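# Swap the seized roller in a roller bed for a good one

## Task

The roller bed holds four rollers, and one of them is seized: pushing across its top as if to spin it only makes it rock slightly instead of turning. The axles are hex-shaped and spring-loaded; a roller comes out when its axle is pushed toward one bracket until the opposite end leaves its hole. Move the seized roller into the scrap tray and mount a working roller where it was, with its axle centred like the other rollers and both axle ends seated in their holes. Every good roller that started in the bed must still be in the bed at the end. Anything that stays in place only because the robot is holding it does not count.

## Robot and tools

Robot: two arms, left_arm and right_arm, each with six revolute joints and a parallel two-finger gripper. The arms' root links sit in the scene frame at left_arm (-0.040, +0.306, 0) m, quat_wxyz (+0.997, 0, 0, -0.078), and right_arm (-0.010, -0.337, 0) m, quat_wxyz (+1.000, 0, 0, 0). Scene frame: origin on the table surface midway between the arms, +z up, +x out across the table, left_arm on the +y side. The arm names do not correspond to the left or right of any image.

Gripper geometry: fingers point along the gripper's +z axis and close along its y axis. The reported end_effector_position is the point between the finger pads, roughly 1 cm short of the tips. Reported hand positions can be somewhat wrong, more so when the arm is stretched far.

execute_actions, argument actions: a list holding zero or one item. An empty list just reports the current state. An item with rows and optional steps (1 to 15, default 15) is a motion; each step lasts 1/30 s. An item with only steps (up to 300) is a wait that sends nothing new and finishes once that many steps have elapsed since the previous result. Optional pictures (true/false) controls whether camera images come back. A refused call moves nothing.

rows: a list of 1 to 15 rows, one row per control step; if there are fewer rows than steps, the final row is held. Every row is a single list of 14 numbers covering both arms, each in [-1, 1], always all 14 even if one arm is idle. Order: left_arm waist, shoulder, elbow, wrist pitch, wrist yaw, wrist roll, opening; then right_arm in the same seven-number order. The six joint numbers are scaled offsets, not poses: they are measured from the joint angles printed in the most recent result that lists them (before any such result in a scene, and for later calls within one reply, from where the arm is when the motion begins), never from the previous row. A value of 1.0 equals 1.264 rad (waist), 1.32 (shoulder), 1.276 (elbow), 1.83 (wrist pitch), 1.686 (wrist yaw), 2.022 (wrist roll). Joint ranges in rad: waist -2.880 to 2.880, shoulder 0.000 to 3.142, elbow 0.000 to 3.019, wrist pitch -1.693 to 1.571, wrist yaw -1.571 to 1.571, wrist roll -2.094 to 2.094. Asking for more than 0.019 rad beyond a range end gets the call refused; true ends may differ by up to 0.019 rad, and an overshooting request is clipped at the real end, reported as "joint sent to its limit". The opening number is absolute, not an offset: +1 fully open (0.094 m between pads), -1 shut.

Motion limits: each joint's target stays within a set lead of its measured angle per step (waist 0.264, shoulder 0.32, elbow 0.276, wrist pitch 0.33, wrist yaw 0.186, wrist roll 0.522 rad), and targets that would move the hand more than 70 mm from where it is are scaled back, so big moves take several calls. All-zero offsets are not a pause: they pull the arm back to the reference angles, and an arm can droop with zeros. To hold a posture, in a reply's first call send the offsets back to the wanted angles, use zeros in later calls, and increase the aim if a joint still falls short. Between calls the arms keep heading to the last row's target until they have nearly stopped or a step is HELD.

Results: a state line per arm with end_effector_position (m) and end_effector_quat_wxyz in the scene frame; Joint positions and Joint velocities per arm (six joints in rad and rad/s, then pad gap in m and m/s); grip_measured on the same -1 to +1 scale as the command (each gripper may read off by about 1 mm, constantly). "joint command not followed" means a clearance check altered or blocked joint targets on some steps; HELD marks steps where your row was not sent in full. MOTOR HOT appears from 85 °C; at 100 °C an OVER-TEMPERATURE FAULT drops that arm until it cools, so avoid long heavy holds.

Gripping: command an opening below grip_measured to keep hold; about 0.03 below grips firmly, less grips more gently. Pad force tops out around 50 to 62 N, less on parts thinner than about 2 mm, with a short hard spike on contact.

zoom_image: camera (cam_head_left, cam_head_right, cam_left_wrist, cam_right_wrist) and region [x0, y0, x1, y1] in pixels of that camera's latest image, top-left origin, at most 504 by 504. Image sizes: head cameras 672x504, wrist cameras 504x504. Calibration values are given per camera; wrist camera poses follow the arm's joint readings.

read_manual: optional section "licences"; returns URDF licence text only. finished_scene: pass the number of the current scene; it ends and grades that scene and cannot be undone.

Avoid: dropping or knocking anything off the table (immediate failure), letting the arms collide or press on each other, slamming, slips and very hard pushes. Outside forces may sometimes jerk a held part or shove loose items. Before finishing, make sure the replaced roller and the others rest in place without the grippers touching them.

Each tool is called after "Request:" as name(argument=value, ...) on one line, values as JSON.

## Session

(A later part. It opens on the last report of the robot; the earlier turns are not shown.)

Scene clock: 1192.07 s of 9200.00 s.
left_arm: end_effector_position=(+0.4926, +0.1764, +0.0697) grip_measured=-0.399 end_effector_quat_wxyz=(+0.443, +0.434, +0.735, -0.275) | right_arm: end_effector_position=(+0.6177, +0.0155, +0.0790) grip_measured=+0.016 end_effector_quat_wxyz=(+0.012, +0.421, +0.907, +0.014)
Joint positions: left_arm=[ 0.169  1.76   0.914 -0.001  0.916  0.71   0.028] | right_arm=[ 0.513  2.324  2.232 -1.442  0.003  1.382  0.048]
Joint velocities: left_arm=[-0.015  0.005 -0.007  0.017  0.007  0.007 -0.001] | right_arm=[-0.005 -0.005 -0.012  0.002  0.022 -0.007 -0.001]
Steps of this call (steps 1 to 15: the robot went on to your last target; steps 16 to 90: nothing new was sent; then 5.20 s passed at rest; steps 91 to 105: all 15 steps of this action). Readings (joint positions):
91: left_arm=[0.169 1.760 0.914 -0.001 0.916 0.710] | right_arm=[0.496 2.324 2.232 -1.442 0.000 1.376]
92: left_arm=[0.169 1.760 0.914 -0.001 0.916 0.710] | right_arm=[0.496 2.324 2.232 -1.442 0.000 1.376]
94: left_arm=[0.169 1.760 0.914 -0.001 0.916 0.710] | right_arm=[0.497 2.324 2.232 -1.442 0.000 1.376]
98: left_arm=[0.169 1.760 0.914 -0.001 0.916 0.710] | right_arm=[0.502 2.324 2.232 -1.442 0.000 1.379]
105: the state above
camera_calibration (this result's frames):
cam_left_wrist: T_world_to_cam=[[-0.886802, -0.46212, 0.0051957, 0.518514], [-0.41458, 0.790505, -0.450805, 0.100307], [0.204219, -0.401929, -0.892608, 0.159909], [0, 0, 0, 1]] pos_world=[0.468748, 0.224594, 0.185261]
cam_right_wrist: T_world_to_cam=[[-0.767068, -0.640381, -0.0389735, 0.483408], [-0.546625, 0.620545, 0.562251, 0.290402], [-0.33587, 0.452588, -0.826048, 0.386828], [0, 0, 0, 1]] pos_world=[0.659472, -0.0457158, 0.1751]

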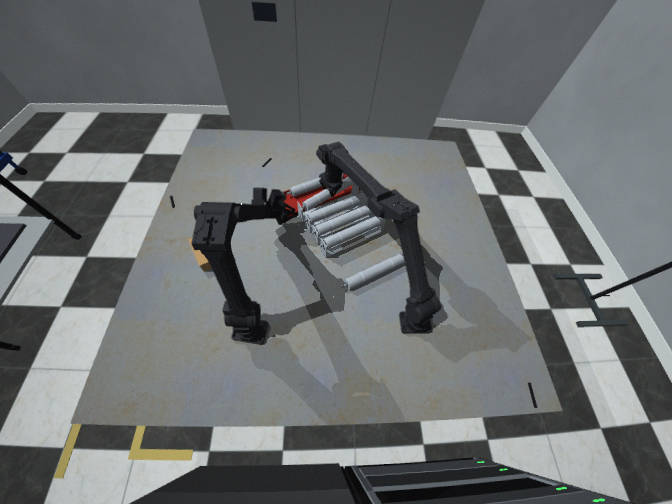

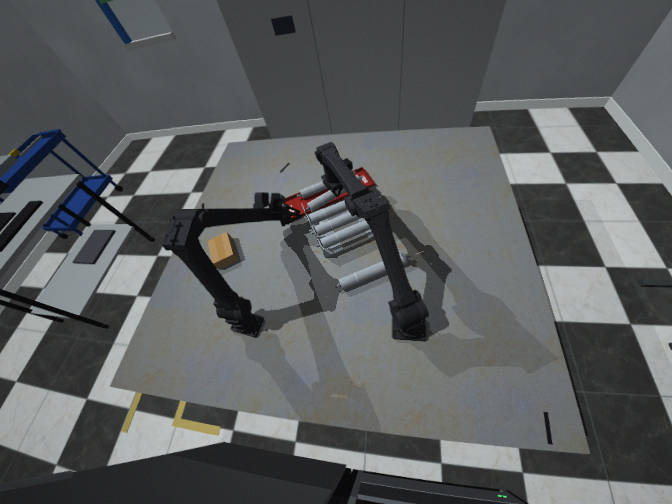

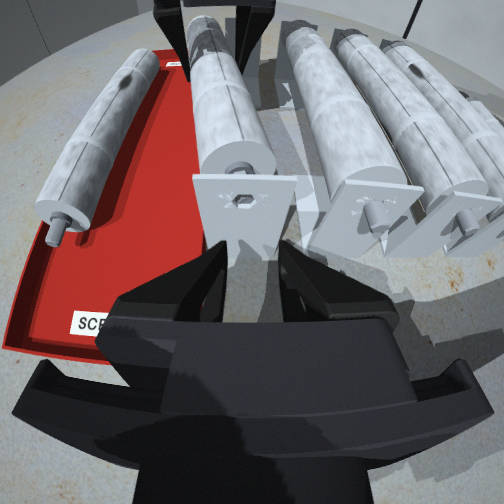

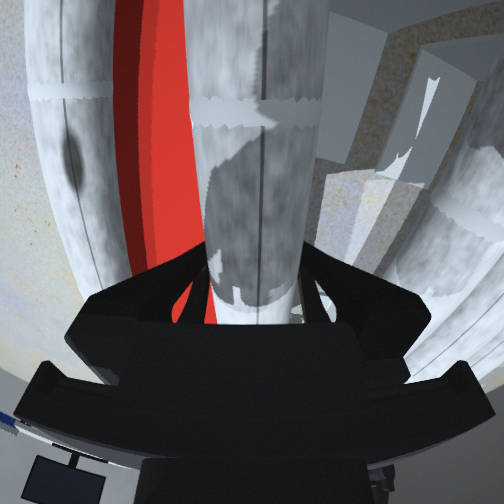

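Request:
execute_actions(actions=[{"rows":[[0,0.01,0.01,0,0,0,-0.4,0.006,-0.038,0.04,0,0,0.004,-0.05],[0,0.01,0.01,0,0,0,-0.4,0.009,-0.038,0.04,0,0,0.006,-0.05],[0,0.01,0.01,0,0,0,-0.4,0.012,-0.038,0.04,0,0,0.008,-0.05],[0,0.01,0.01,0,0,0,-0.4,0.014,-0.038,0.04,0,0,0.008,-0.05],[0,0.01,0.01,0,0,0,-0.4,0.016,-0.038,0.04,0,0,0.008,-0.05],[0,0.01,0.01,0,0,0,-0.4,0.018,-0.038,0.04,0,0,0.008,-0.05],[0,0.01,0.01,0,0,0,-0.4,0.02,-0.038,0.04,0,0,0.008,-0.05]],"steps":15}])

Request:
zoom_image(camera="cam_left_wrist", region=[200, 140, 300, 240])

Scene clock: 1200.20 s of 9200.00 s.
left_arm: end_effector_position=(+0.4926, +0.1764, +0.0697) grip_measured=-0.399 end_effector_quat_wxyz=(+0.443, +0.434, +0.735, -0.275) | right_arm: end_effector_position=(+0.6175, +0.0158, +0.0790) grip_measured=+0.016 end_effector_quat_wxyz=(+0.013, +0.421, +0.907, +0.013)
Joint positions: left_arm=[ 0.169  1.76   0.914 -0.001  0.916  0.71   0.028] | right_arm=[ 0.514  2.324  2.232 -1.442  0.006  1.383  0.048]
Joint velocities: left_arm=[-0.005  0.005  0.002  0.002 -0.051  0.007 -0.   ] | right_arm=[-0.005 -0.005 -0.002  0.007 -0.007 -0.022 -0.001]
Steps of this call (steps 1 to 15: the robot went on to your last target; steps 16 to 90: nothing new was sent; then 4.63 s passed at rest; steps 91 to 105: all 15 steps of this action). Readings (joint positions):
91: left_arm=[0.169 1.760 0.914 -0.001 0.916 0.710] | right_arm=[0.513 2.324 2.232 -1.442 0.003 1.382]
92: left_arm=[0.169 1.760 0.914 -0.001 0.916 0.710] | right_arm=[0.513 2.324 2.232 -1.442 0.004 1.382]
94: left_arm=[0.169 1.760 0.914 -0.001 0.916 0.710] | right_arm=[0.513 2.324 2.232 -1.442 0.004 1.382]
98: left_arm=[0.169 1.760 0.914 -0.001 0.916 0.710] | right_arm=[0.513 2.324 2.232 -1.442 0.006 1.382]
105: the state above
camera_calibration (this result's frames):
cam_left_wrist: T_world_to_cam=[[-0.886802, -0.46212, 0.0051957, 0.518514], [-0.41458, 0.790505, -0.450805, 0.100307], [0.204219, -0.401929, -0.892608, 0.159909], [0, 0, 0, 1]] pos_world=[0.468748, 0.224594, 0.185261]
cam_right_wrist: T_world_to_cam=[[-0.767081, -0.640398, -0.0384329, 0.483429], [-0.547387, 0.622074, 0.559814, 0.290799], [-0.334596, 0.45046, -0.827727, 0.386042], [0, 0, 0, 1]] pos_world=[0.659177, -0.0452073, 0.175324]

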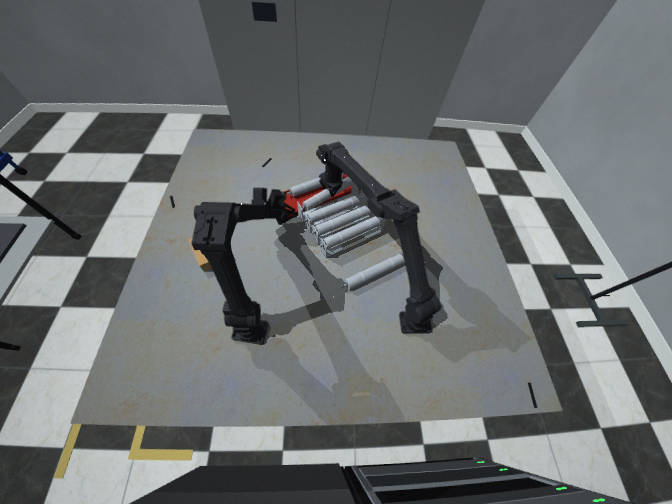

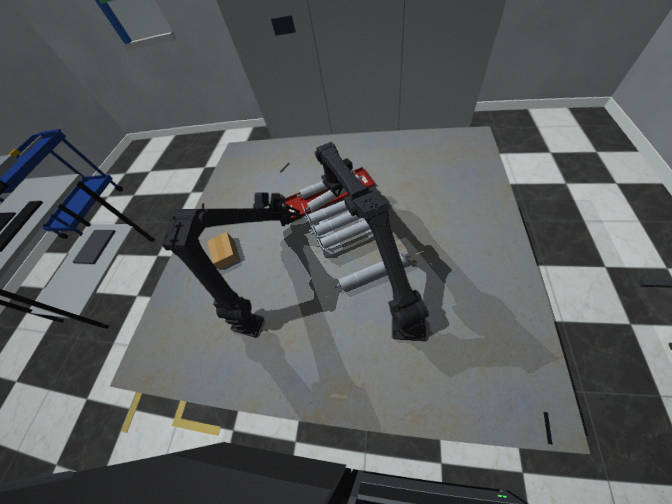

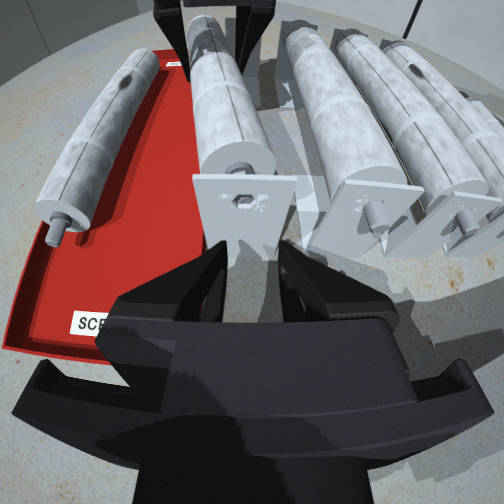

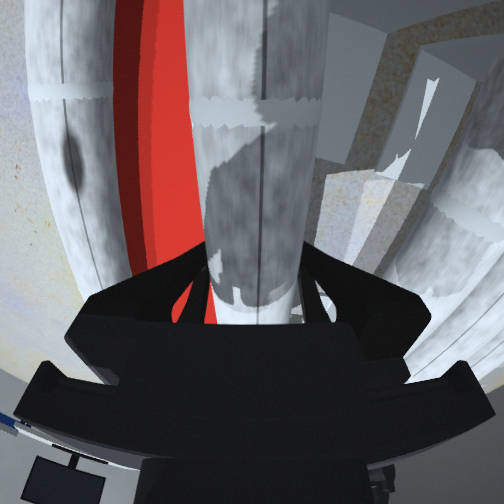

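Region (200, 140, 300, 240) of cam_left_wrist's 504x504 image, scaled by 5.040, with more detail than that image has.

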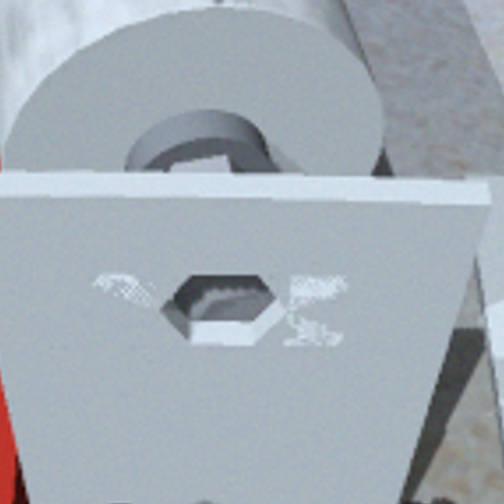

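Request:
execute_actions(actions=[{"rows":[[0,0.01,0.01,0,0,0,-0.4,0.0,-0.038,0.04,0,-0.005,0,-0.05],[0,0.01,0.01,0,0,0,-0.4,0.0,-0.038,0.04,0,-0.01,0,-0.05],[0,0.01,0.01,0,0,0,-0.4,0.0,-0.038,0.04,0,-0.014,0,-0.05],[0,0.01,0.01,0,0,0,-0.4,0.0,-0.038,0.04,0,-0.018,0,-0.05],[0,0.01,0.01,0,0,0,-0.4,0.0,-0.038,0.04,0,-0.022,0,-0.05],[0,0.01,0.01,0,0,0,-0.4,0.0,-0.038,0.04,0,-0.026,0,-0.05],[0,0.01,0.01,0,0,0,-0.4,0.0,-0.038,0.04,0,-0.03,0,-0.05]],"steps":15}])

Request:
zoom_image(camera="cam_left_wrist", region=[200, 140, 300, 240])

Scene clock: 1209.73 s of 9200.00 s.
left_arm: end_effector_position=(+0.4926, +0.1764, +0.0697) grip_measured=-0.399 end_effector_quat_wxyz=(+0.443, +0.434, +0.735, -0.275) | right_arm: end_effector_position=(+0.6162, +0.0183, +0.0792) grip_measured=+0.016 end_effector_quat_wxyz=(-0.005, +0.423, +0.906, +0.026)
Joint positions: left_arm=[ 0.169  1.76   0.914 -0.001  0.916  0.71   0.028] | right_arm=[ 0.507  2.324  2.232 -1.442 -0.039  1.381  0.048]
Joint velocities: left_arm=[-0.005 -0.015  0.002  0.002  0.066  0.066 -0.001] | right_arm=[-0.005  0.015 -0.002  0.007  0.066 -0.007  0.001]
Steps of this call (steps 1 to 15: the robot went on to your last target; steps 16 to 90: nothing new was sent; then 6.03 s passed at rest; steps 91 to 105: all 15 steps of this action). Readings (joint positions):
91: left_arm=[0.169 1.760 0.914 -0.001 0.916 0.710] | right_arm=[0.514 2.324 2.232 -1.442 0.006 1.383]
92: left_arm=[0.169 1.760 0.914 -0.001 0.916 0.710] | right_arm=[0.514 2.324 2.232 -1.442 0.004 1.383]
94: left_arm=[0.169 1.760 0.914 -0.001 0.916 0.710] | right_arm=[0.512 2.324 2.232 -1.442 -0.004 1.382]
98: left_arm=[0.169 1.760 0.914 -0.001 0.916 0.710] | right_arm=[0.507 2.324 2.232 -1.442 -0.023 1.380]
105: the state above
camera_calibration (this result's frames):
cam_left_wrist: T_world_to_cam=[[-0.886802, -0.46212, 0.0051957, 0.518514], [-0.41458, 0.790505, -0.450805, 0.100307], [0.204219, -0.401929, -0.892608, 0.159909], [0, 0, 0, 1]] pos_world=[0.468748, 0.224594, 0.185261]
cam_right_wrist: T_world_to_cam=[[-0.770379, -0.63588, -0.0466095, 0.486558], [-0.532452, 0.601414, 0.595647, 0.276803], [-0.350728, 0.483692, -0.801893, 0.391883], [0, 0, 0, 1]] pos_world=[0.659663, -0.0466316, 0.172049]

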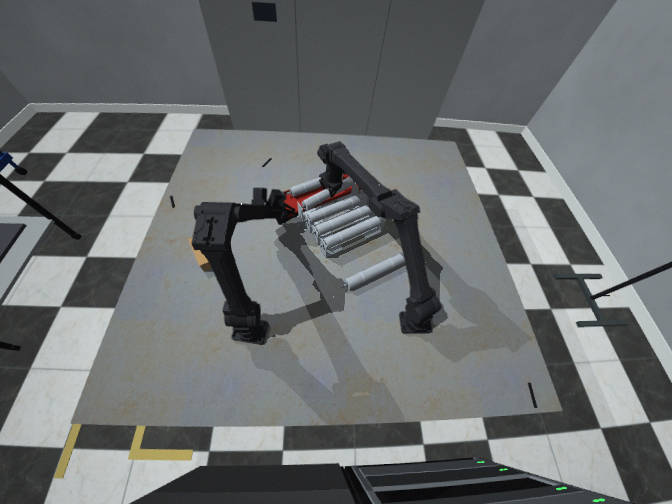

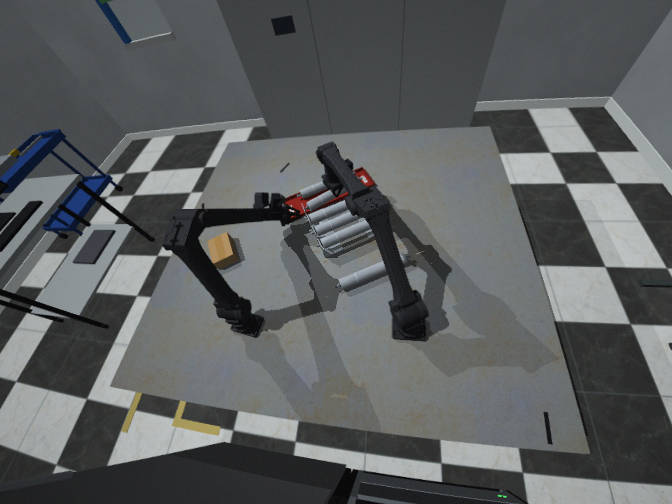

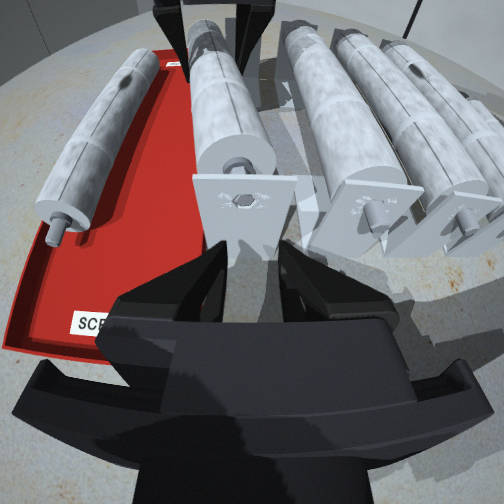

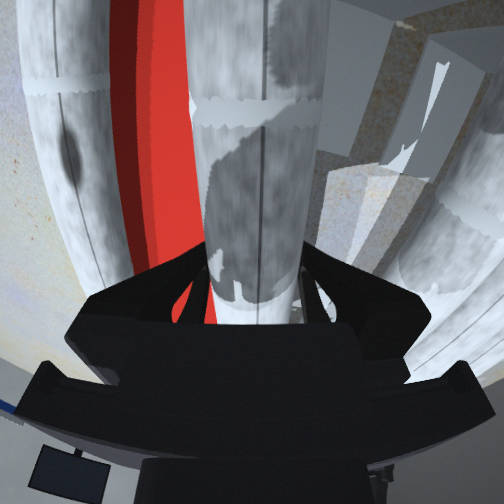

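Region (200, 140, 300, 240) of cam_left_wrist's 504x504 image, scaled by 5.040, with more detail than that image has.

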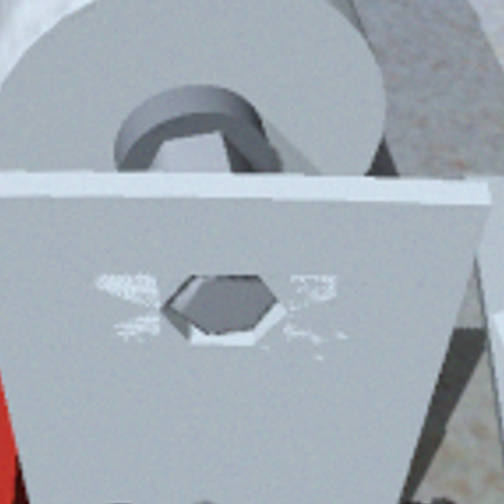

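Request:
execute_actions(actions=[{"rows":[[0,0.01,0.01,0,0,0,-0.4,0.006,-0.038,0.04,-0.004,-0.004,0.004,-0.05],[0,0.01,0.01,0,0,0,-0.4,0.009,-0.038,0.04,-0.006,-0.004,0.006,-0.05],[0,0.01,0.01,0,0,0,-0.4,0.012,-0.038,0.04,-0.007,-0.004,0.008,-0.05],[0,0.01,0.01,0,0,0,-0.4,0.014,-0.038,0.04,-0.008,-0.004,0.009,-0.05],[0,0.01,0.01,0,0,0,-0.4,0.016,-0.038,0.04,-0.009,-0.004,0.01,-0.05],[0,0.01,0.01,0,0,0,-0.4,0.018,-0.038,0.04,-0.01,-0.004,0.011,-0.05],[0,0.01,0.01,0,0,0,-0.4,0.02,-0.038,0.04,-0.011,-0.004,0.012,-0.05],[0,0.01,0.01,0,0,0,-0.4,0.022,-0.038,0.04,-0.012,-0.004,0.013,-0.05],[0,0.01,0.01,0,0,0,-0.4,0.024,-0.038,0.04,-0.013,-0.004,0.014,-0.05],[0,0.01,0.01,0,0,0,-0.4,0.026,-0.038,0.04,-0.014,-0.004,0.015,-0.05]],"steps":15}])

Scene clock: 1221.77 s of 9200.00 s.
left_arm: end_effector_position=(+0.4926, +0.1764, +0.0697) grip_measured=-0.399 end_effector_quat_wxyz=(+0.443, +0.434, +0.735, -0.275) | right_arm: end_effector_position=(+0.6117, +0.0205, +0.0791) grip_measured=+0.016 end_effector_quat_wxyz=(-0.009, +0.429, +0.903, +0.021)
Joint positions: left_arm=[ 0.169  1.76   0.914 -0.001  0.916  0.71   0.028] | right_arm=[ 0.513  2.324  2.232 -1.453 -0.039  1.401  0.048]
Joint velocities: left_arm=[-0.005 -0.005 -0.022 -0.002 -0.051  0.037 -0.001] | right_arm=[ 0.015 -0.015 -0.022 -0.007  0.037 -0.022 -0.001]
Steps of this call (steps 1 to 15: the robot went on to your last target; steps 16 to 90: nothing new was sent; then 8.53 s passed at rest; steps 91 to 105: all 15 steps of this action). Readings (joint positions):
91: left_arm=[0.169 1.760 0.914 -0.001 0.916 0.710] | right_arm=[0.507 2.324 2.232 -1.442 -0.039 1.381]
92: left_arm=[0.169 1.760 0.914 -0.001 0.916 0.710] | right_arm=[0.507 2.324 2.232 -1.442 -0.039 1.381]
94: left_arm=[0.169 1.760 0.914 -0.001 0.916 0.710] | right_arm=[0.507 2.324 2.232 -1.442 -0.040 1.383]
98: left_arm=[0.169 1.760 0.914 -0.001 0.916 0.710] | right_arm=[0.509 2.324 2.232 -1.447 -0.039 1.391]
105: the state above
camera_calibration (this result's frames):
cam_left_wrist: T_world_to_cam=[[-0.886802, -0.46212, 0.0051957, 0.518514], [-0.41458, 0.790505, -0.450805, 0.100307], [0.204219, -0.401929, -0.892608, 0.159909], [0, 0, 0, 1]] pos_world=[0.468748, 0.224594, 0.185261]
cam_right_wrist: T_world_to_cam=[[-0.77971, -0.62518, -0.0346882, 0.489038], [-0.51736, 0.612054, 0.598104, 0.263497], [-0.352692, 0.484294, -0.800667, 0.390269], [0, 0, 0, 1]] pos_world=[0.655275, -0.0445425, 0.171841]

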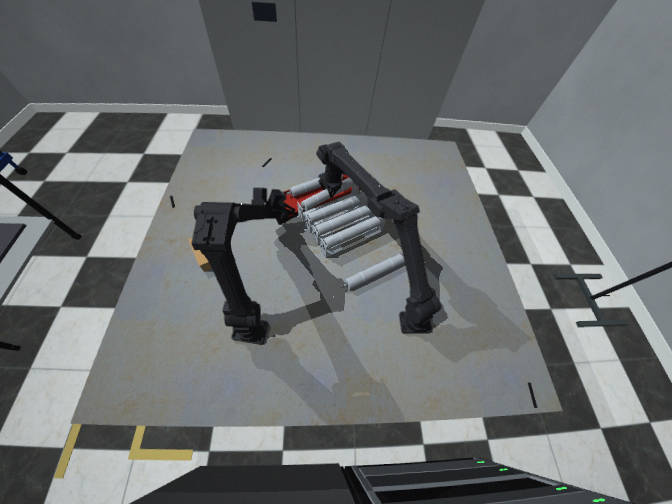

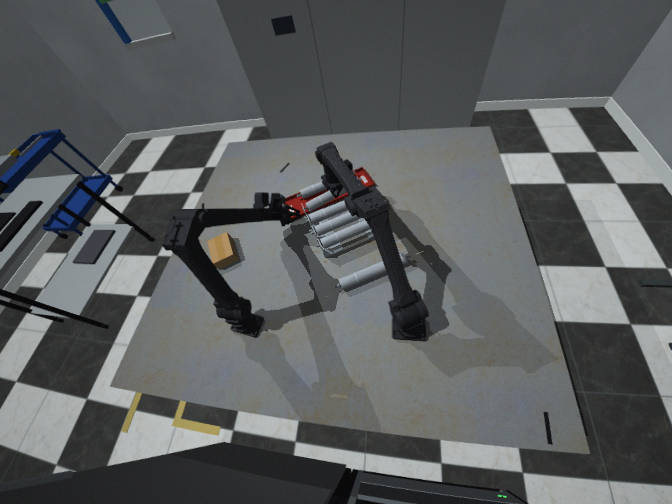

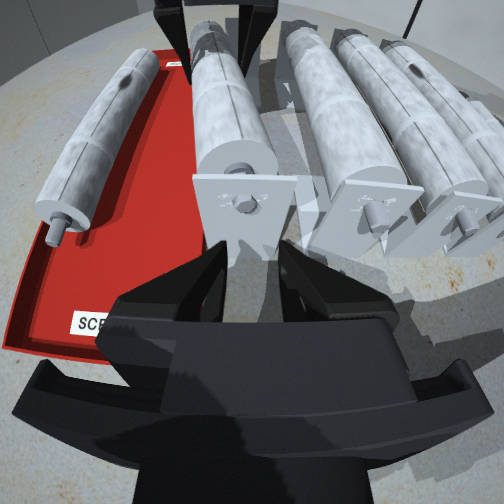

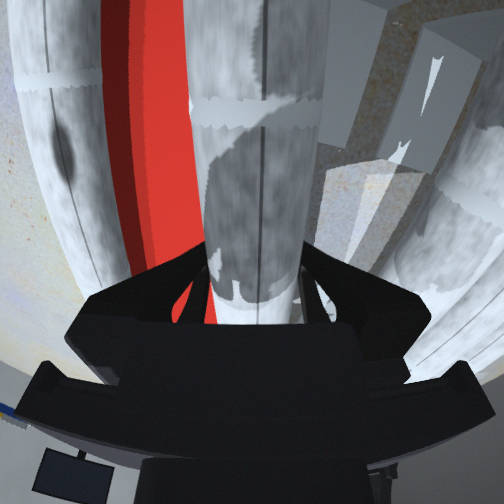

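Continue.

Request:
execute_actions(actions=[{"rows":[[0,0.01,0.01,0,0,0,-0.4,0.02,-0.038,0.04,-0.007,-0.004,0.005,-0.05],[0,0.01,0.01,0,0,0,-0.4,0.022,-0.038,0.04,-0.008,-0.004,0.006,-0.05],[0,0.01,0.01,0,0,0,-0.4,0.024,-0.038,0.04,-0.009,-0.004,0.007,-0.05],[0,0.01,0.01,0,0,0,-0.4,0.026,-0.038,0.04,-0.01,-0.004,0.008,-0.05],[0,0.01,0.01,0,0,0,-0.4,0.028,-0.038,0.04,-0.011,-0.004,0.009,-0.05],[0,0.01,0.01,0,0,0,-0.4,0.03,-0.038,0.04,-0.012,-0.004,0.010,-0.05],[0,0.01,0.01,0,0,0,-0.4,0.032,-0.038,0.04,-0.013,-0.004,0.011,-0.05],[0,0.01,0.01,0,0,0,-0.4,0.034,-0.038,0.04,-0.014,-0.004,0.012,-0.05],[0,0.01,0.01,0,0,0,-0.4,0.036,-0.038,0.04,-0.015,-0.004,0.013,-0.05],[0,0.01,0.01,0,0,0,-0.4,0.038,-0.038,0.04,-0.016,-0.004,0.014,-0.05]],"steps":15}])

Scene clock: 1232.23 s of 9200.00 s.
left_arm: end_effector_position=(+0.4926, +0.1764, +0.0697) grip_measured=-0.399 end_effector_quat_wxyz=(+0.443, +0.434, +0.735, -0.275) | right_arm: end_effector_position=(+0.6028, +0.0296, +0.0790) grip_measured=+0.016 end_effector_quat_wxyz=(-0.010, +0.432, +0.902, +0.015)
Joint positions: left_arm=[ 0.169  1.76   0.914 -0.001  0.916  0.71   0.028] | right_arm=[ 0.531  2.324  2.232 -1.465 -0.033  1.425  0.048]
Joint velocities: left_arm=[-0.015 -0.015 -0.007 -0.007 -0.037 -0.037 -0.001] | right_arm=[-0.005 -0.015 -0.012 -0.007 -0.022  0.007 -0.001]
Steps of this call (steps 1 to 15: the robot went on to your last target; steps 16 to 90: nothing new was sent; then 6.97 s passed at rest; steps 91 to 105: all 15 steps of this action). Readings (joint positions):
91: left_arm=[0.169 1.760 0.914 -0.001 0.916 0.710] | right_arm=[0.519 2.324 2.232 -1.453 -0.039 1.404]
92: left_arm=[0.169 1.760 0.914 -0.001 0.916 0.710] | right_arm=[0.519 2.324 2.232 -1.453 -0.039 1.404]
94: left_arm=[0.169 1.760 0.914 -0.001 0.916 0.710] | right_arm=[0.520 2.324 2.232 -1.455 -0.039 1.405]
98: left_arm=[0.169 1.760 0.914 -0.001 0.916 0.710] | right_arm=[0.523 2.324 2.232 -1.460 -0.039 1.413]
105: the state above
camera_calibration (this result's frames):
cam_left_wrist: T_world_to_cam=[[-0.886802, -0.46212, 0.0051957, 0.518514], [-0.41458, 0.790505, -0.450805, 0.100307], [0.204219, -0.401929, -0.892608, 0.159909], [0, 0, 0, 1]] pos_world=[0.468748, 0.224594, 0.185261]
cam_right_wrist: T_world_to_cam=[[-0.783098, -0.621544, -0.0209842, 0.488718], [-0.509059, 0.621262, 0.595728, 0.248247], [-0.357235, 0.477196, -0.802912, 0.385744], [0, 0, 0, 1]] pos_world=[0.646887, -0.0345426, 0.172086]

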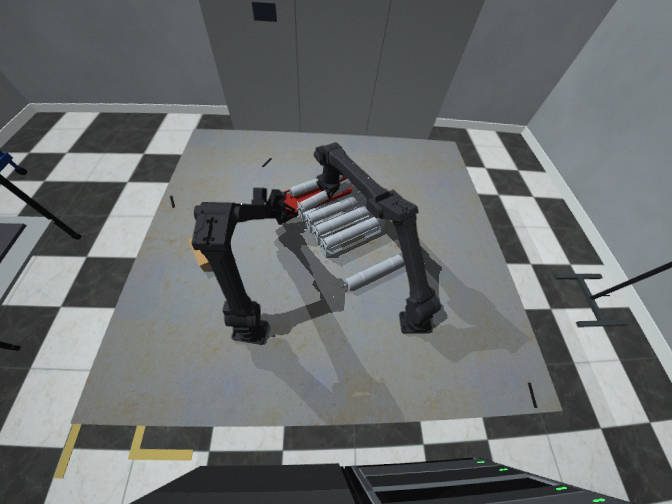

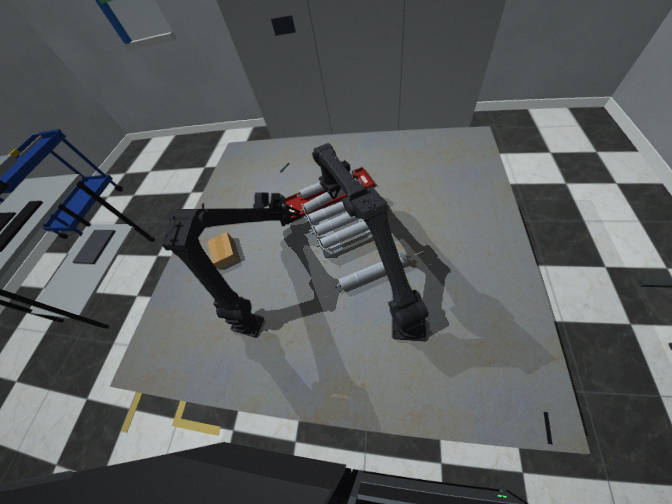

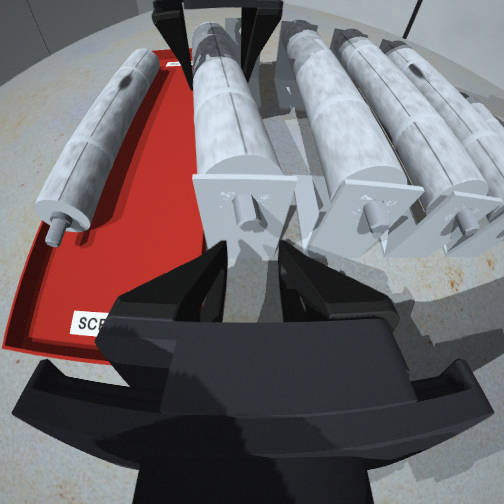

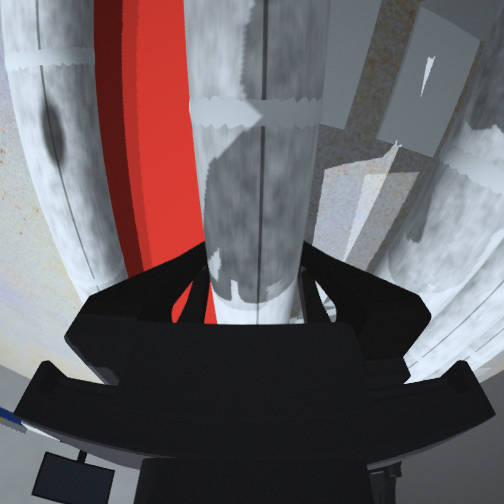

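Request:
execute_actions(actions=[{"rows":[[0,0.01,0.02,0,0,0,-0.4,0.005,-0.04,0.03,-0.006,0,0.006,-0.05],[0,0.01,0.03,0,0,0,-0.4,0.005,-0.042,0.025,-0.008,0,0.01,-0.05],[0,0.012,0.038,-0.004,-0.003,0,-0.4,0.005,-0.044,0.025,-0.01,0.002,0.013,-0.05],[-0.005,0.014,0.046,-0.007,-0.006,0,-0.4,0.005,-0.046,0.025,-0.012,0.004,0.016,-0.05],[-0.009,0.015,0.052,-0.01,-0.009,0,-0.4,0.005,-0.048,0.025,-0.014,0.006,0.019,-0.05],[-0.013,0.015,0.058,-0.012,-0.012,0,-0.4,0.005,-0.05,0.025,-0.016,0.008,0.022,-0.05],[-0.017,0.015,0.06,-0.014,-0.015,0,-0.4,0.005,-0.05,0.025,-0.018,0.01,0.025,-0.05],[-0.021,0.015,0.06,-0.016,-0.018,0,-0.4,0.005,-0.05,0.025,-0.02,0.01,0.028,-0.05],[-0.025,0.015,0.06,-0.018,-0.02,0,-0.4,0.005,-0.05,0.025,-0.022,0.01,0.03,-0.05],[-0.029,0.015,0.06,-0.02,-0.022,0,-0.4,0.005,-0.05,0.025,-0.023,0.01,0.031,-0.05]],"steps":15}])

Scene clock: 1253.40 s of 9200.00 s.
left_arm: end_effector_position=(+0.5057, +0.1633, +0.0794) grip_measured=-0.399 end_effector_quat_wxyz=(+0.442, +0.445, +0.733, -0.264) | right_arm: end_effector_position=(+0.5981, +0.0238, +0.0789) grip_measured=+0.016 end_effector_quat_wxyz=(-0.012, +0.453, +0.891, -0.002)
Joint positions: left_arm=[ 0.138  1.76   0.957 -0.029  0.882  0.71   0.028] | right_arm=[ 0.531  2.324  2.232 -1.494 -0.018  1.472  0.048]
Joint velocities: left_arm=[-0.005 -0.005  0.002  0.002  0.022 -0.022 -0.001] | right_arm=[-0.005 -0.015  0.002 -0.022  0.007  0.066  0.   ]
Steps of this call (steps 1 to 15: the robot went on to your last target; steps 16 to 90: nothing new was sent; then 17.67 s passed at rest; steps 91 to 105: all 15 steps of this action). Readings (joint positions):
91: left_arm=[0.169 1.760 0.914 -0.001 0.916 0.710] | right_arm=[0.531 2.324 2.232 -1.466 -0.031 1.427]
92: left_arm=[0.169 1.760 0.914 -0.001 0.916 0.710] | right_arm=[0.531 2.324 2.232 -1.466 -0.030 1.428]
94: left_arm=[0.169 1.760 0.920 -0.002 0.913 0.710] | right_arm=[0.531 2.324 2.232 -1.468 -0.028 1.432]
98: left_arm=[0.165 1.760 0.949 -0.018 0.894 0.710] | right_arm=[0.531 2.324 2.232 -1.481 -0.020 1.452]
105: the state above
camera_calibration (this result's frames):
cam_left_wrist: T_world_to_cam=[[-0.890484, -0.454523, -0.0211332, 0.526738], [-0.400705, 0.805357, -0.436848, 0.109832], [0.215578, -0.380538, -0.899287, 0.151884], [0, 0, 0, 1]] pos_world=[0.48032, 0.208758, 0.195699]
cam_right_wrist: T_world_to_cam=[[-0.811911, -0.583687, 0.0104504, 0.495231], [-0.468001, 0.661484, 0.586015, 0.224792], [-0.348963, 0.470902, -0.810233, 0.382609], [0, 0, 0, 1]] pos_world=[0.640803, -0.0398069, 0.173096]

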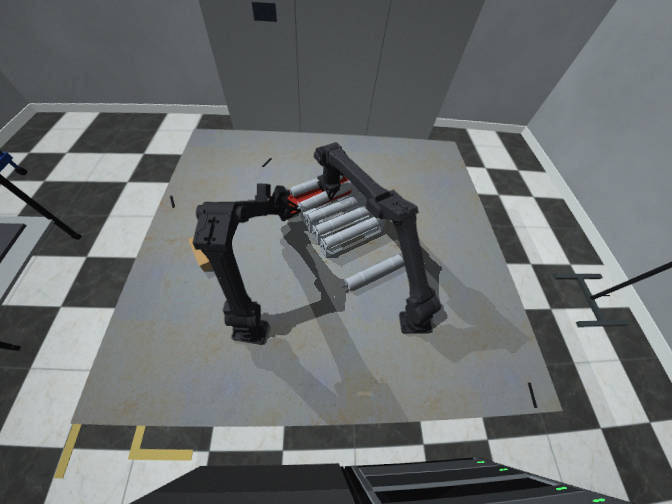

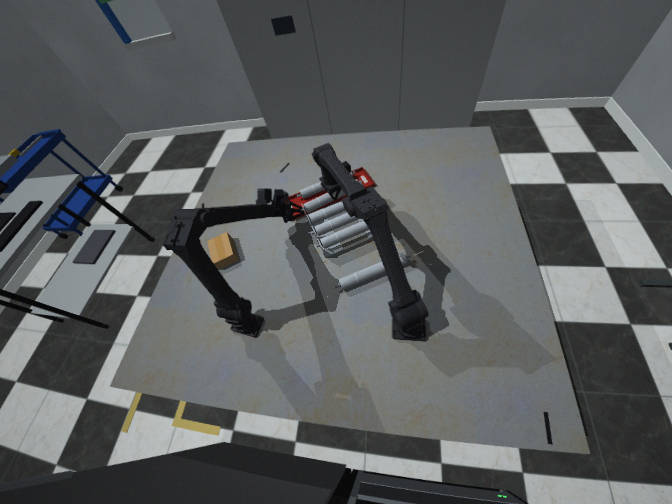

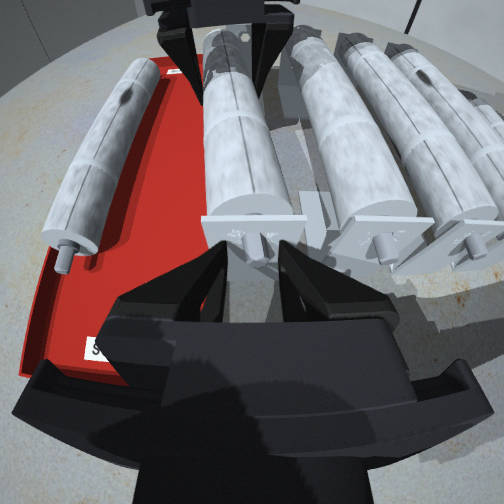

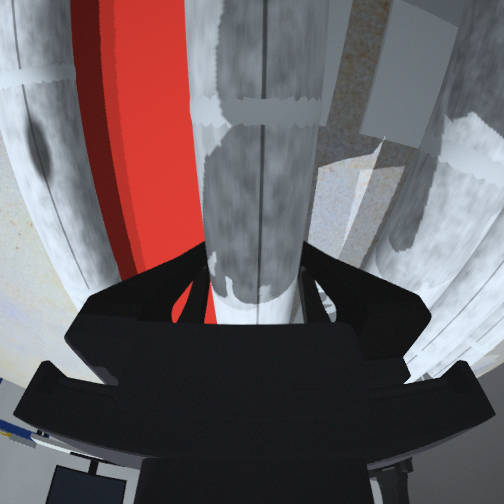

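Request:
execute_actions(actions=[{"rows":[[0,0.01,0.01,0,0,0,-0.55,0.008,-0.035,0.04,0,0,0,-0.05],[0,0.01,0.01,0,0,0,-0.65,0.012,-0.035,0.04,0,0,0,-0.05],[0,0.01,0.01,0,0,0,-0.72,0.016,-0.035,0.04,0,0,0,-0.05],[0,0.01,0.01,0,0,0,-0.76,0.018,-0.035,0.04,0,0,0,-0.05],[0,0.01,0.01,0,0,0,-0.8,0.018,-0.035,0.04,0,0,0,-0.05],[0,0.01,0.01,0,0,0,-0.85,0.018,-0.035,0.04,0,0,0,-0.05]],"steps":12}], pictures=false)

Request:
execute_actions(actions=[{"rows":[[0.01,-0.005,-0.005,-0.002,0,0,-0.85,0,-0.035,0.04,0,0,0,-0.05],[0.017,-0.009,-0.01,-0.003,0,0,-0.85,0,-0.035,0.04,0,0,0,-0.05],[0.024,-0.013,-0.015,-0.005,0,0,-0.85,0,-0.035,0.04,0,0,0,-0.05],[0.031,-0.017,-0.02,-0.006,0,0,-0.85,0,-0.035,0.04,0,0,0,-0.05],[0.038,-0.021,-0.025,-0.008,0,0,-0.85,0,-0.035,0.04,0,0,0,-0.05],[0.045,-0.025,-0.03,-0.009,0,0,-0.85,0,-0.035,0.04,0,0,0,-0.05],[0.052,-0.029,-0.035,-0.011,0,0,-0.85,0,-0.035,0.04,0,0,0,-0.05],[0.059,-0.033,-0.04,-0.012,0,0,-0.85,0,-0.035,0.04,0,0,0,-0.05],[0.065,-0.037,-0.044,-0.013,0,0,-0.85,0,-0.035,0.04,0,0,0,-0.05],[0.07,-0.04,-0.047,-0.014,0,0,-0.85,0,-0.035,0.04,0,0,0,-0.05]],"steps":15}])

Scene clock: 1268.17 s of 9200.00 s.
left_arm: end_effector_position=(+0.5050, +0.1629, +0.0795) grip_measured=-0.772 end_effector_quat_wxyz=(+0.442, +0.444, +0.733, -0.266) | right_arm: end_effector_position=(+0.5977, +0.0242, +0.0789) grip_measured=+0.016 end_effector_quat_wxyz=(-0.012, +0.454, +0.891, -0.002)
Joint positions: left_arm=[ 0.138  1.76   0.957 -0.03   0.886  0.71   0.011] | right_arm=[ 0.532  2.324  2.232 -1.494 -0.018  1.474  0.048]
Joint velocities: left_arm=[-0.005 -0.005  0.012  0.002  0.007 -0.022  0.   ] | right_arm=[ 0.005 -0.005  0.017  0.012  0.022  0.051  0.001]
Steps of this call (steps 1 to 15: the robot went on to your last target; steps 16 to 90: nothing new was sent; then 11.37 s passed at rest; steps 91 to 102: all 12 steps of this action). Readings (joint positions):
91: left_arm=[0.138 1.760 0.957 -0.030 0.881 0.710] | right_arm=[0.531 2.324 2.232 -1.494 -0.018 1.474]
92: left_arm=[0.138 1.760 0.957 -0.030 0.881 0.710] | right_arm=[0.531 2.324 2.232 -1.494 -0.018 1.474]
94: left_arm=[0.138 1.760 0.957 -0.030 0.885 0.710] | right_arm=[0.532 2.324 2.232 -1.494 -0.018 1.474]
98: left_arm=[0.138 1.760 0.957 -0.030 0.886 0.710] | right_arm=[0.532 2.324 2.232 -1.494 -0.018 1.474]
102: the state above

Scene clock: 1268.67 s of 9200.00 s.
left_arm: end_effector_position=(+0.4909, +0.1823, +0.0792) grip_measured=-0.776 end_effector_quat_wxyz=(+0.440, +0.428, +0.744, -0.263) | right_arm: end_effector_position=(+0.5974, +0.0248, +0.0790) grip_measured=+0.016 end_effector_quat_wxyz=(-0.014, +0.454, +0.891, -0.001)
Joint positions: left_arm=[ 0.175  1.724  0.909 -0.038  0.888  0.709  0.011] | right_arm=[ 0.532  2.324  2.232 -1.494 -0.022  1.475  0.048]
Joint velocities: left_arm=[-0.015 -0.015  0.027 -0.007  0.051  0.095 -0.   ] | right_arm=[-0.005 -0.024  0.002 -0.012 -0.051  0.007 -0.   ]
Steps of this call (steps 1 to 15: all 15 steps of this action). Readings (joint positions):
1: left_arm=[0.138 1.760 0.955 -0.030 0.886 0.710] | right_arm=[0.532 2.324 2.232 -1.494 -0.018 1.474]
2: left_arm=[0.139 1.760 0.954 -0.030 0.886 0.709] | right_arm=[0.532 2.324 2.232 -1.494 -0.018 1.474]
4: left_arm=[0.142 1.756 0.950 -0.030 0.886 0.709] | right_arm=[0.532 2.324 2.232 -1.494 -0.021 1.474]
8: left_arm=[0.155 1.743 0.933 -0.030 0.885 0.709] | right_arm=[0.532 2.324 2.232 -1.494 -0.022 1.474]
15: the state above
camera_calibration (this result's frames):
cam_left_wrist: T_world_to_cam=[[-0.875302, -0.483577, 0.000335243, 0.518379], [-0.436229, 0.7893, -0.432099, 0.108538], [0.208689, -0.378363, -0.901826, 0.165385], [0, 0, 0, 1]] pos_world=[0.466571, 0.227582, 0.195874]
cam_right_wrist: T_world_to_cam=[[-0.812814, -0.582429, 0.0104979, 0.495756], [-0.465494, 0.660248, 0.589397, 0.222024], [-0.350213, 0.474183, -0.807775, 0.382353], [0, 0, 0, 1]] pos_world=[0.640213, -0.0391538, 0.172791]

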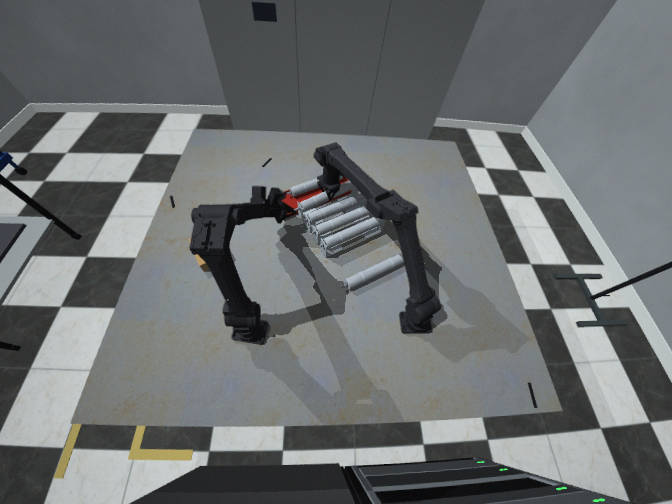

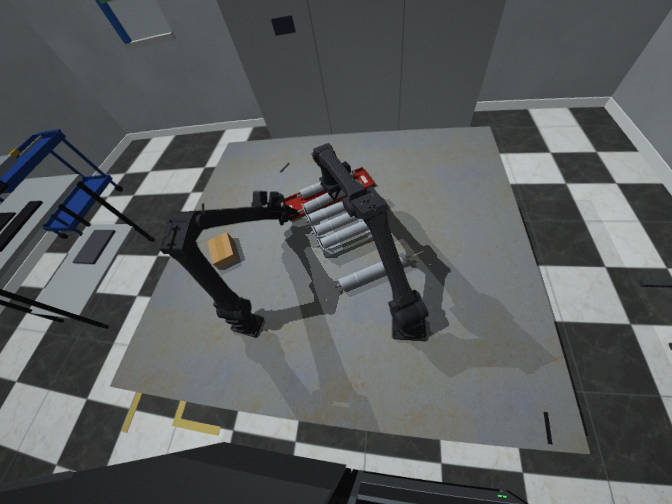

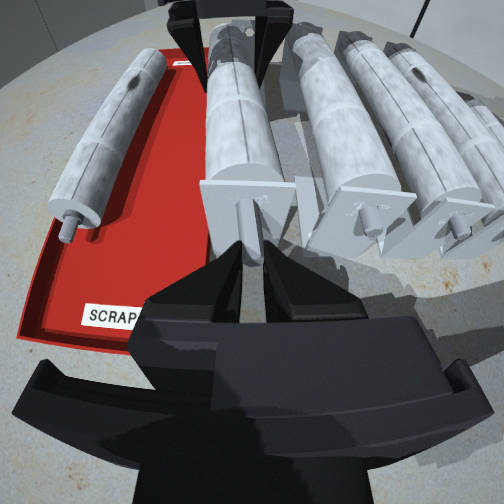

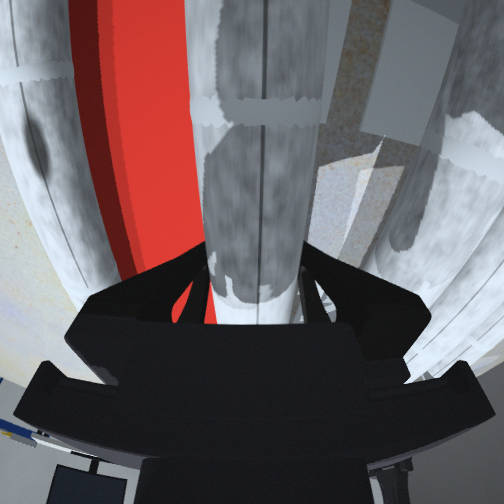

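Request:
execute_actions(actions=[{"rows":[[0.042,-0.01,-0.01,0,0,0,-0.85,0,-0.033,0.045,-0.008,0.002,0.01,-0.05],[0.042,-0.008,-0.01,0,0,0,-0.85,0,-0.031,0.05,-0.012,0.003,0.016,-0.05],[0.042,-0.006,-0.01,0.002,0,0,-0.85,0,-0.03,0.055,-0.016,0.004,0.022,-0.05],[0.042,-0.004,-0.01,0.004,0,0,-0.85,0,-0.03,0.06,-0.02,0.005,0.028,-0.05],[0.042,-0.002,-0.01,0.006,0,0,-0.85,0,-0.03,0.065,-0.024,0.006,0.034,-0.05],[0.042,0,-0.01,0.008,0,0,-0.85,0,-0.03,0.07,-0.028,0.007,0.04,-0.05],[0.042,0,-0.01,0.01,0,0,-0.85,0,-0.03,0.075,-0.032,0.008,0.046,-0.05],[0.042,0,-0.01,0.012,0,0,-0.85,0,-0.03,0.08,-0.036,0.009,0.052,-0.05],[0.042,0,-0.01,0.014,0,0,-0.85,0,-0.03,0.08,-0.04,0.01,0.058,-0.05],[0.042,0,-0.01,0.015,0,0,-0.85,0,-0.03,0.08,-0.044,0.01,0.064,-0.05],[0.042,0,-0.01,0.015,0,0,-0.85,0,-0.03,0.08,-0.048,0.01,0.07,-0.05],[0.042,0,-0.01,0.015,0,0,-0.85,0,-0.03,0.08,-0.05,0.01,0.076,-0.05]],"steps":15}])

Scene clock: 1283.77 s of 9200.00 s.
left_arm: end_effector_position=(+0.4932, +0.1844, +0.0798) grip_measured=-0.785 end_effector_quat_wxyz=(+0.446, +0.429, +0.742, -0.257) | right_arm: end_effector_position=(+0.5830, +0.0161, +0.0798) grip_measured=+0.016 end_effector_quat_wxyz=(-0.028, +0.501, +0.865, -0.033)
Joint positions: left_arm=[ 0.178  1.725  0.907 -0.017  0.886  0.709  0.01 ] | right_arm=[ 0.533  2.324  2.232 -1.563 -0.016  1.582  0.048]
Joint velocities: left_arm=[-0.005  0.005  0.012 -0.007  0.007 -0.022  0.   ] | right_arm=[ 0.005  0.005 -0.017 -0.032 -0.095  0.022  0.001]
Steps of this call (steps 1 to 15: the robot went on to your last target; steps 16 to 90: nothing new was sent; then 11.60 s passed at rest; steps 91 to 105: all 15 steps of this action). Readings (joint positions):
91: left_arm=[0.175 1.724 0.909 -0.037 0.888 0.709] | right_arm=[0.532 2.324 2.232 -1.496 -0.022 1.477]
92: left_arm=[0.175 1.724 0.909 -0.037 0.888 0.709] | right_arm=[0.532 2.324 2.232 -1.500 -0.022 1.482]
94: left_arm=[0.175 1.724 0.909 -0.034 0.888 0.709] | right_arm=[0.532 2.324 2.232 -1.510 -0.021 1.497]
98: left_arm=[0.176 1.724 0.908 -0.027 0.886 0.709] | right_arm=[0.532 2.324 2.232 -1.531 -0.019 1.530]
105: the state above
camera_calibration (this result's frames):
cam_left_wrist: T_world_to_cam=[[-0.87277, -0.487892, -0.0152969, 0.522207], [-0.432853, 0.788037, -0.437762, 0.107115], [0.225636, -0.375445, -0.898961, 0.157047], [0, 0, 0, 1]] pos_world=[0.466696, 0.229332, 0.196058]
cam_right_wrist: T_world_to_cam=[[-0.867284, -0.491181, 0.0809977, 0.503691], [-0.359529, 0.730558, 0.580538, 0.158366], [-0.344322, 0.47437, -0.810195, 0.378875], [0, 0, 0, 1]] pos_world=[0.624235, -0.0480192, 0.174228]

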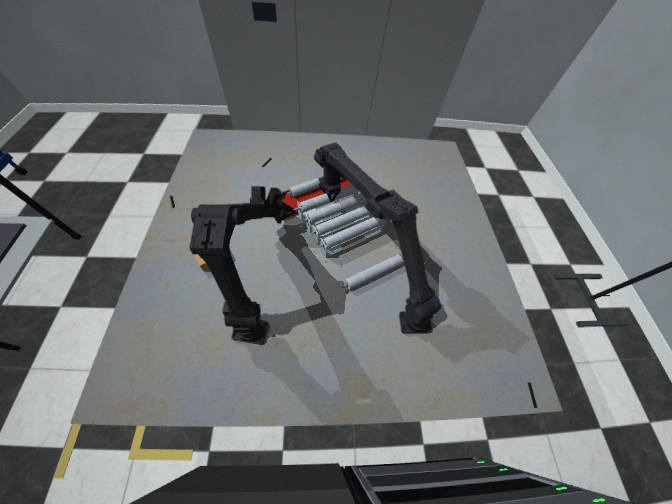

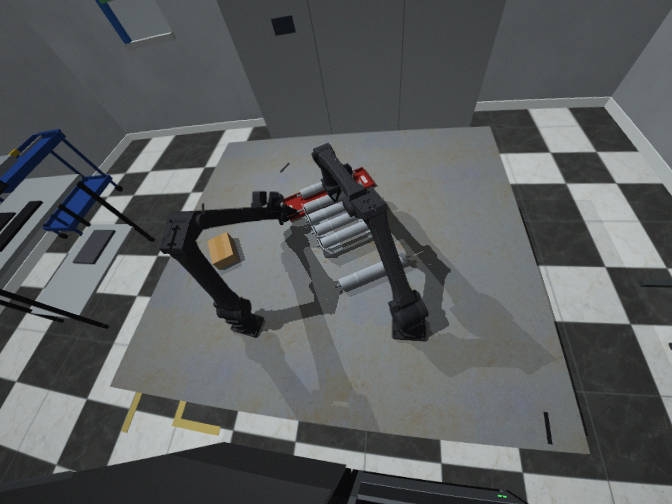

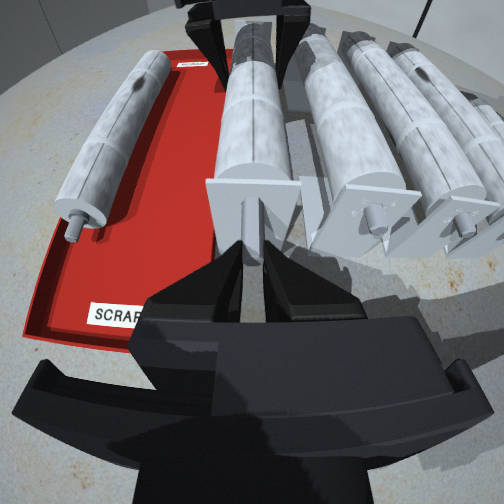

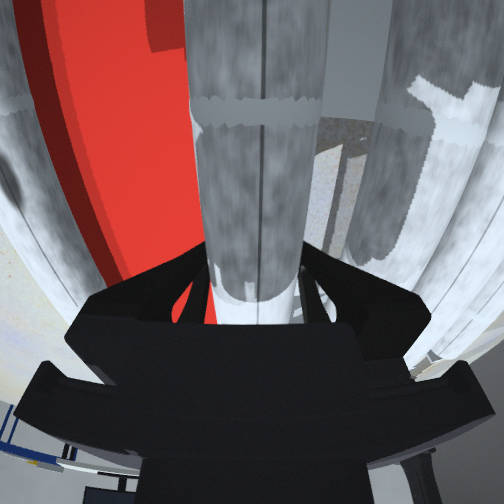

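Request:
zoom_image(camera="cam_left_wrist", region=[200, 0, 360, 120])

Region (200, 0, 360, 120) of cam_left_wrist's 504x504 image, scaled by 3.150, with more detail than that image has; it fills the top 378 rows of this view, and the rest is white.

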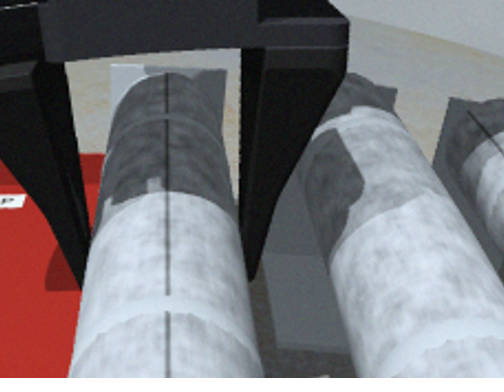

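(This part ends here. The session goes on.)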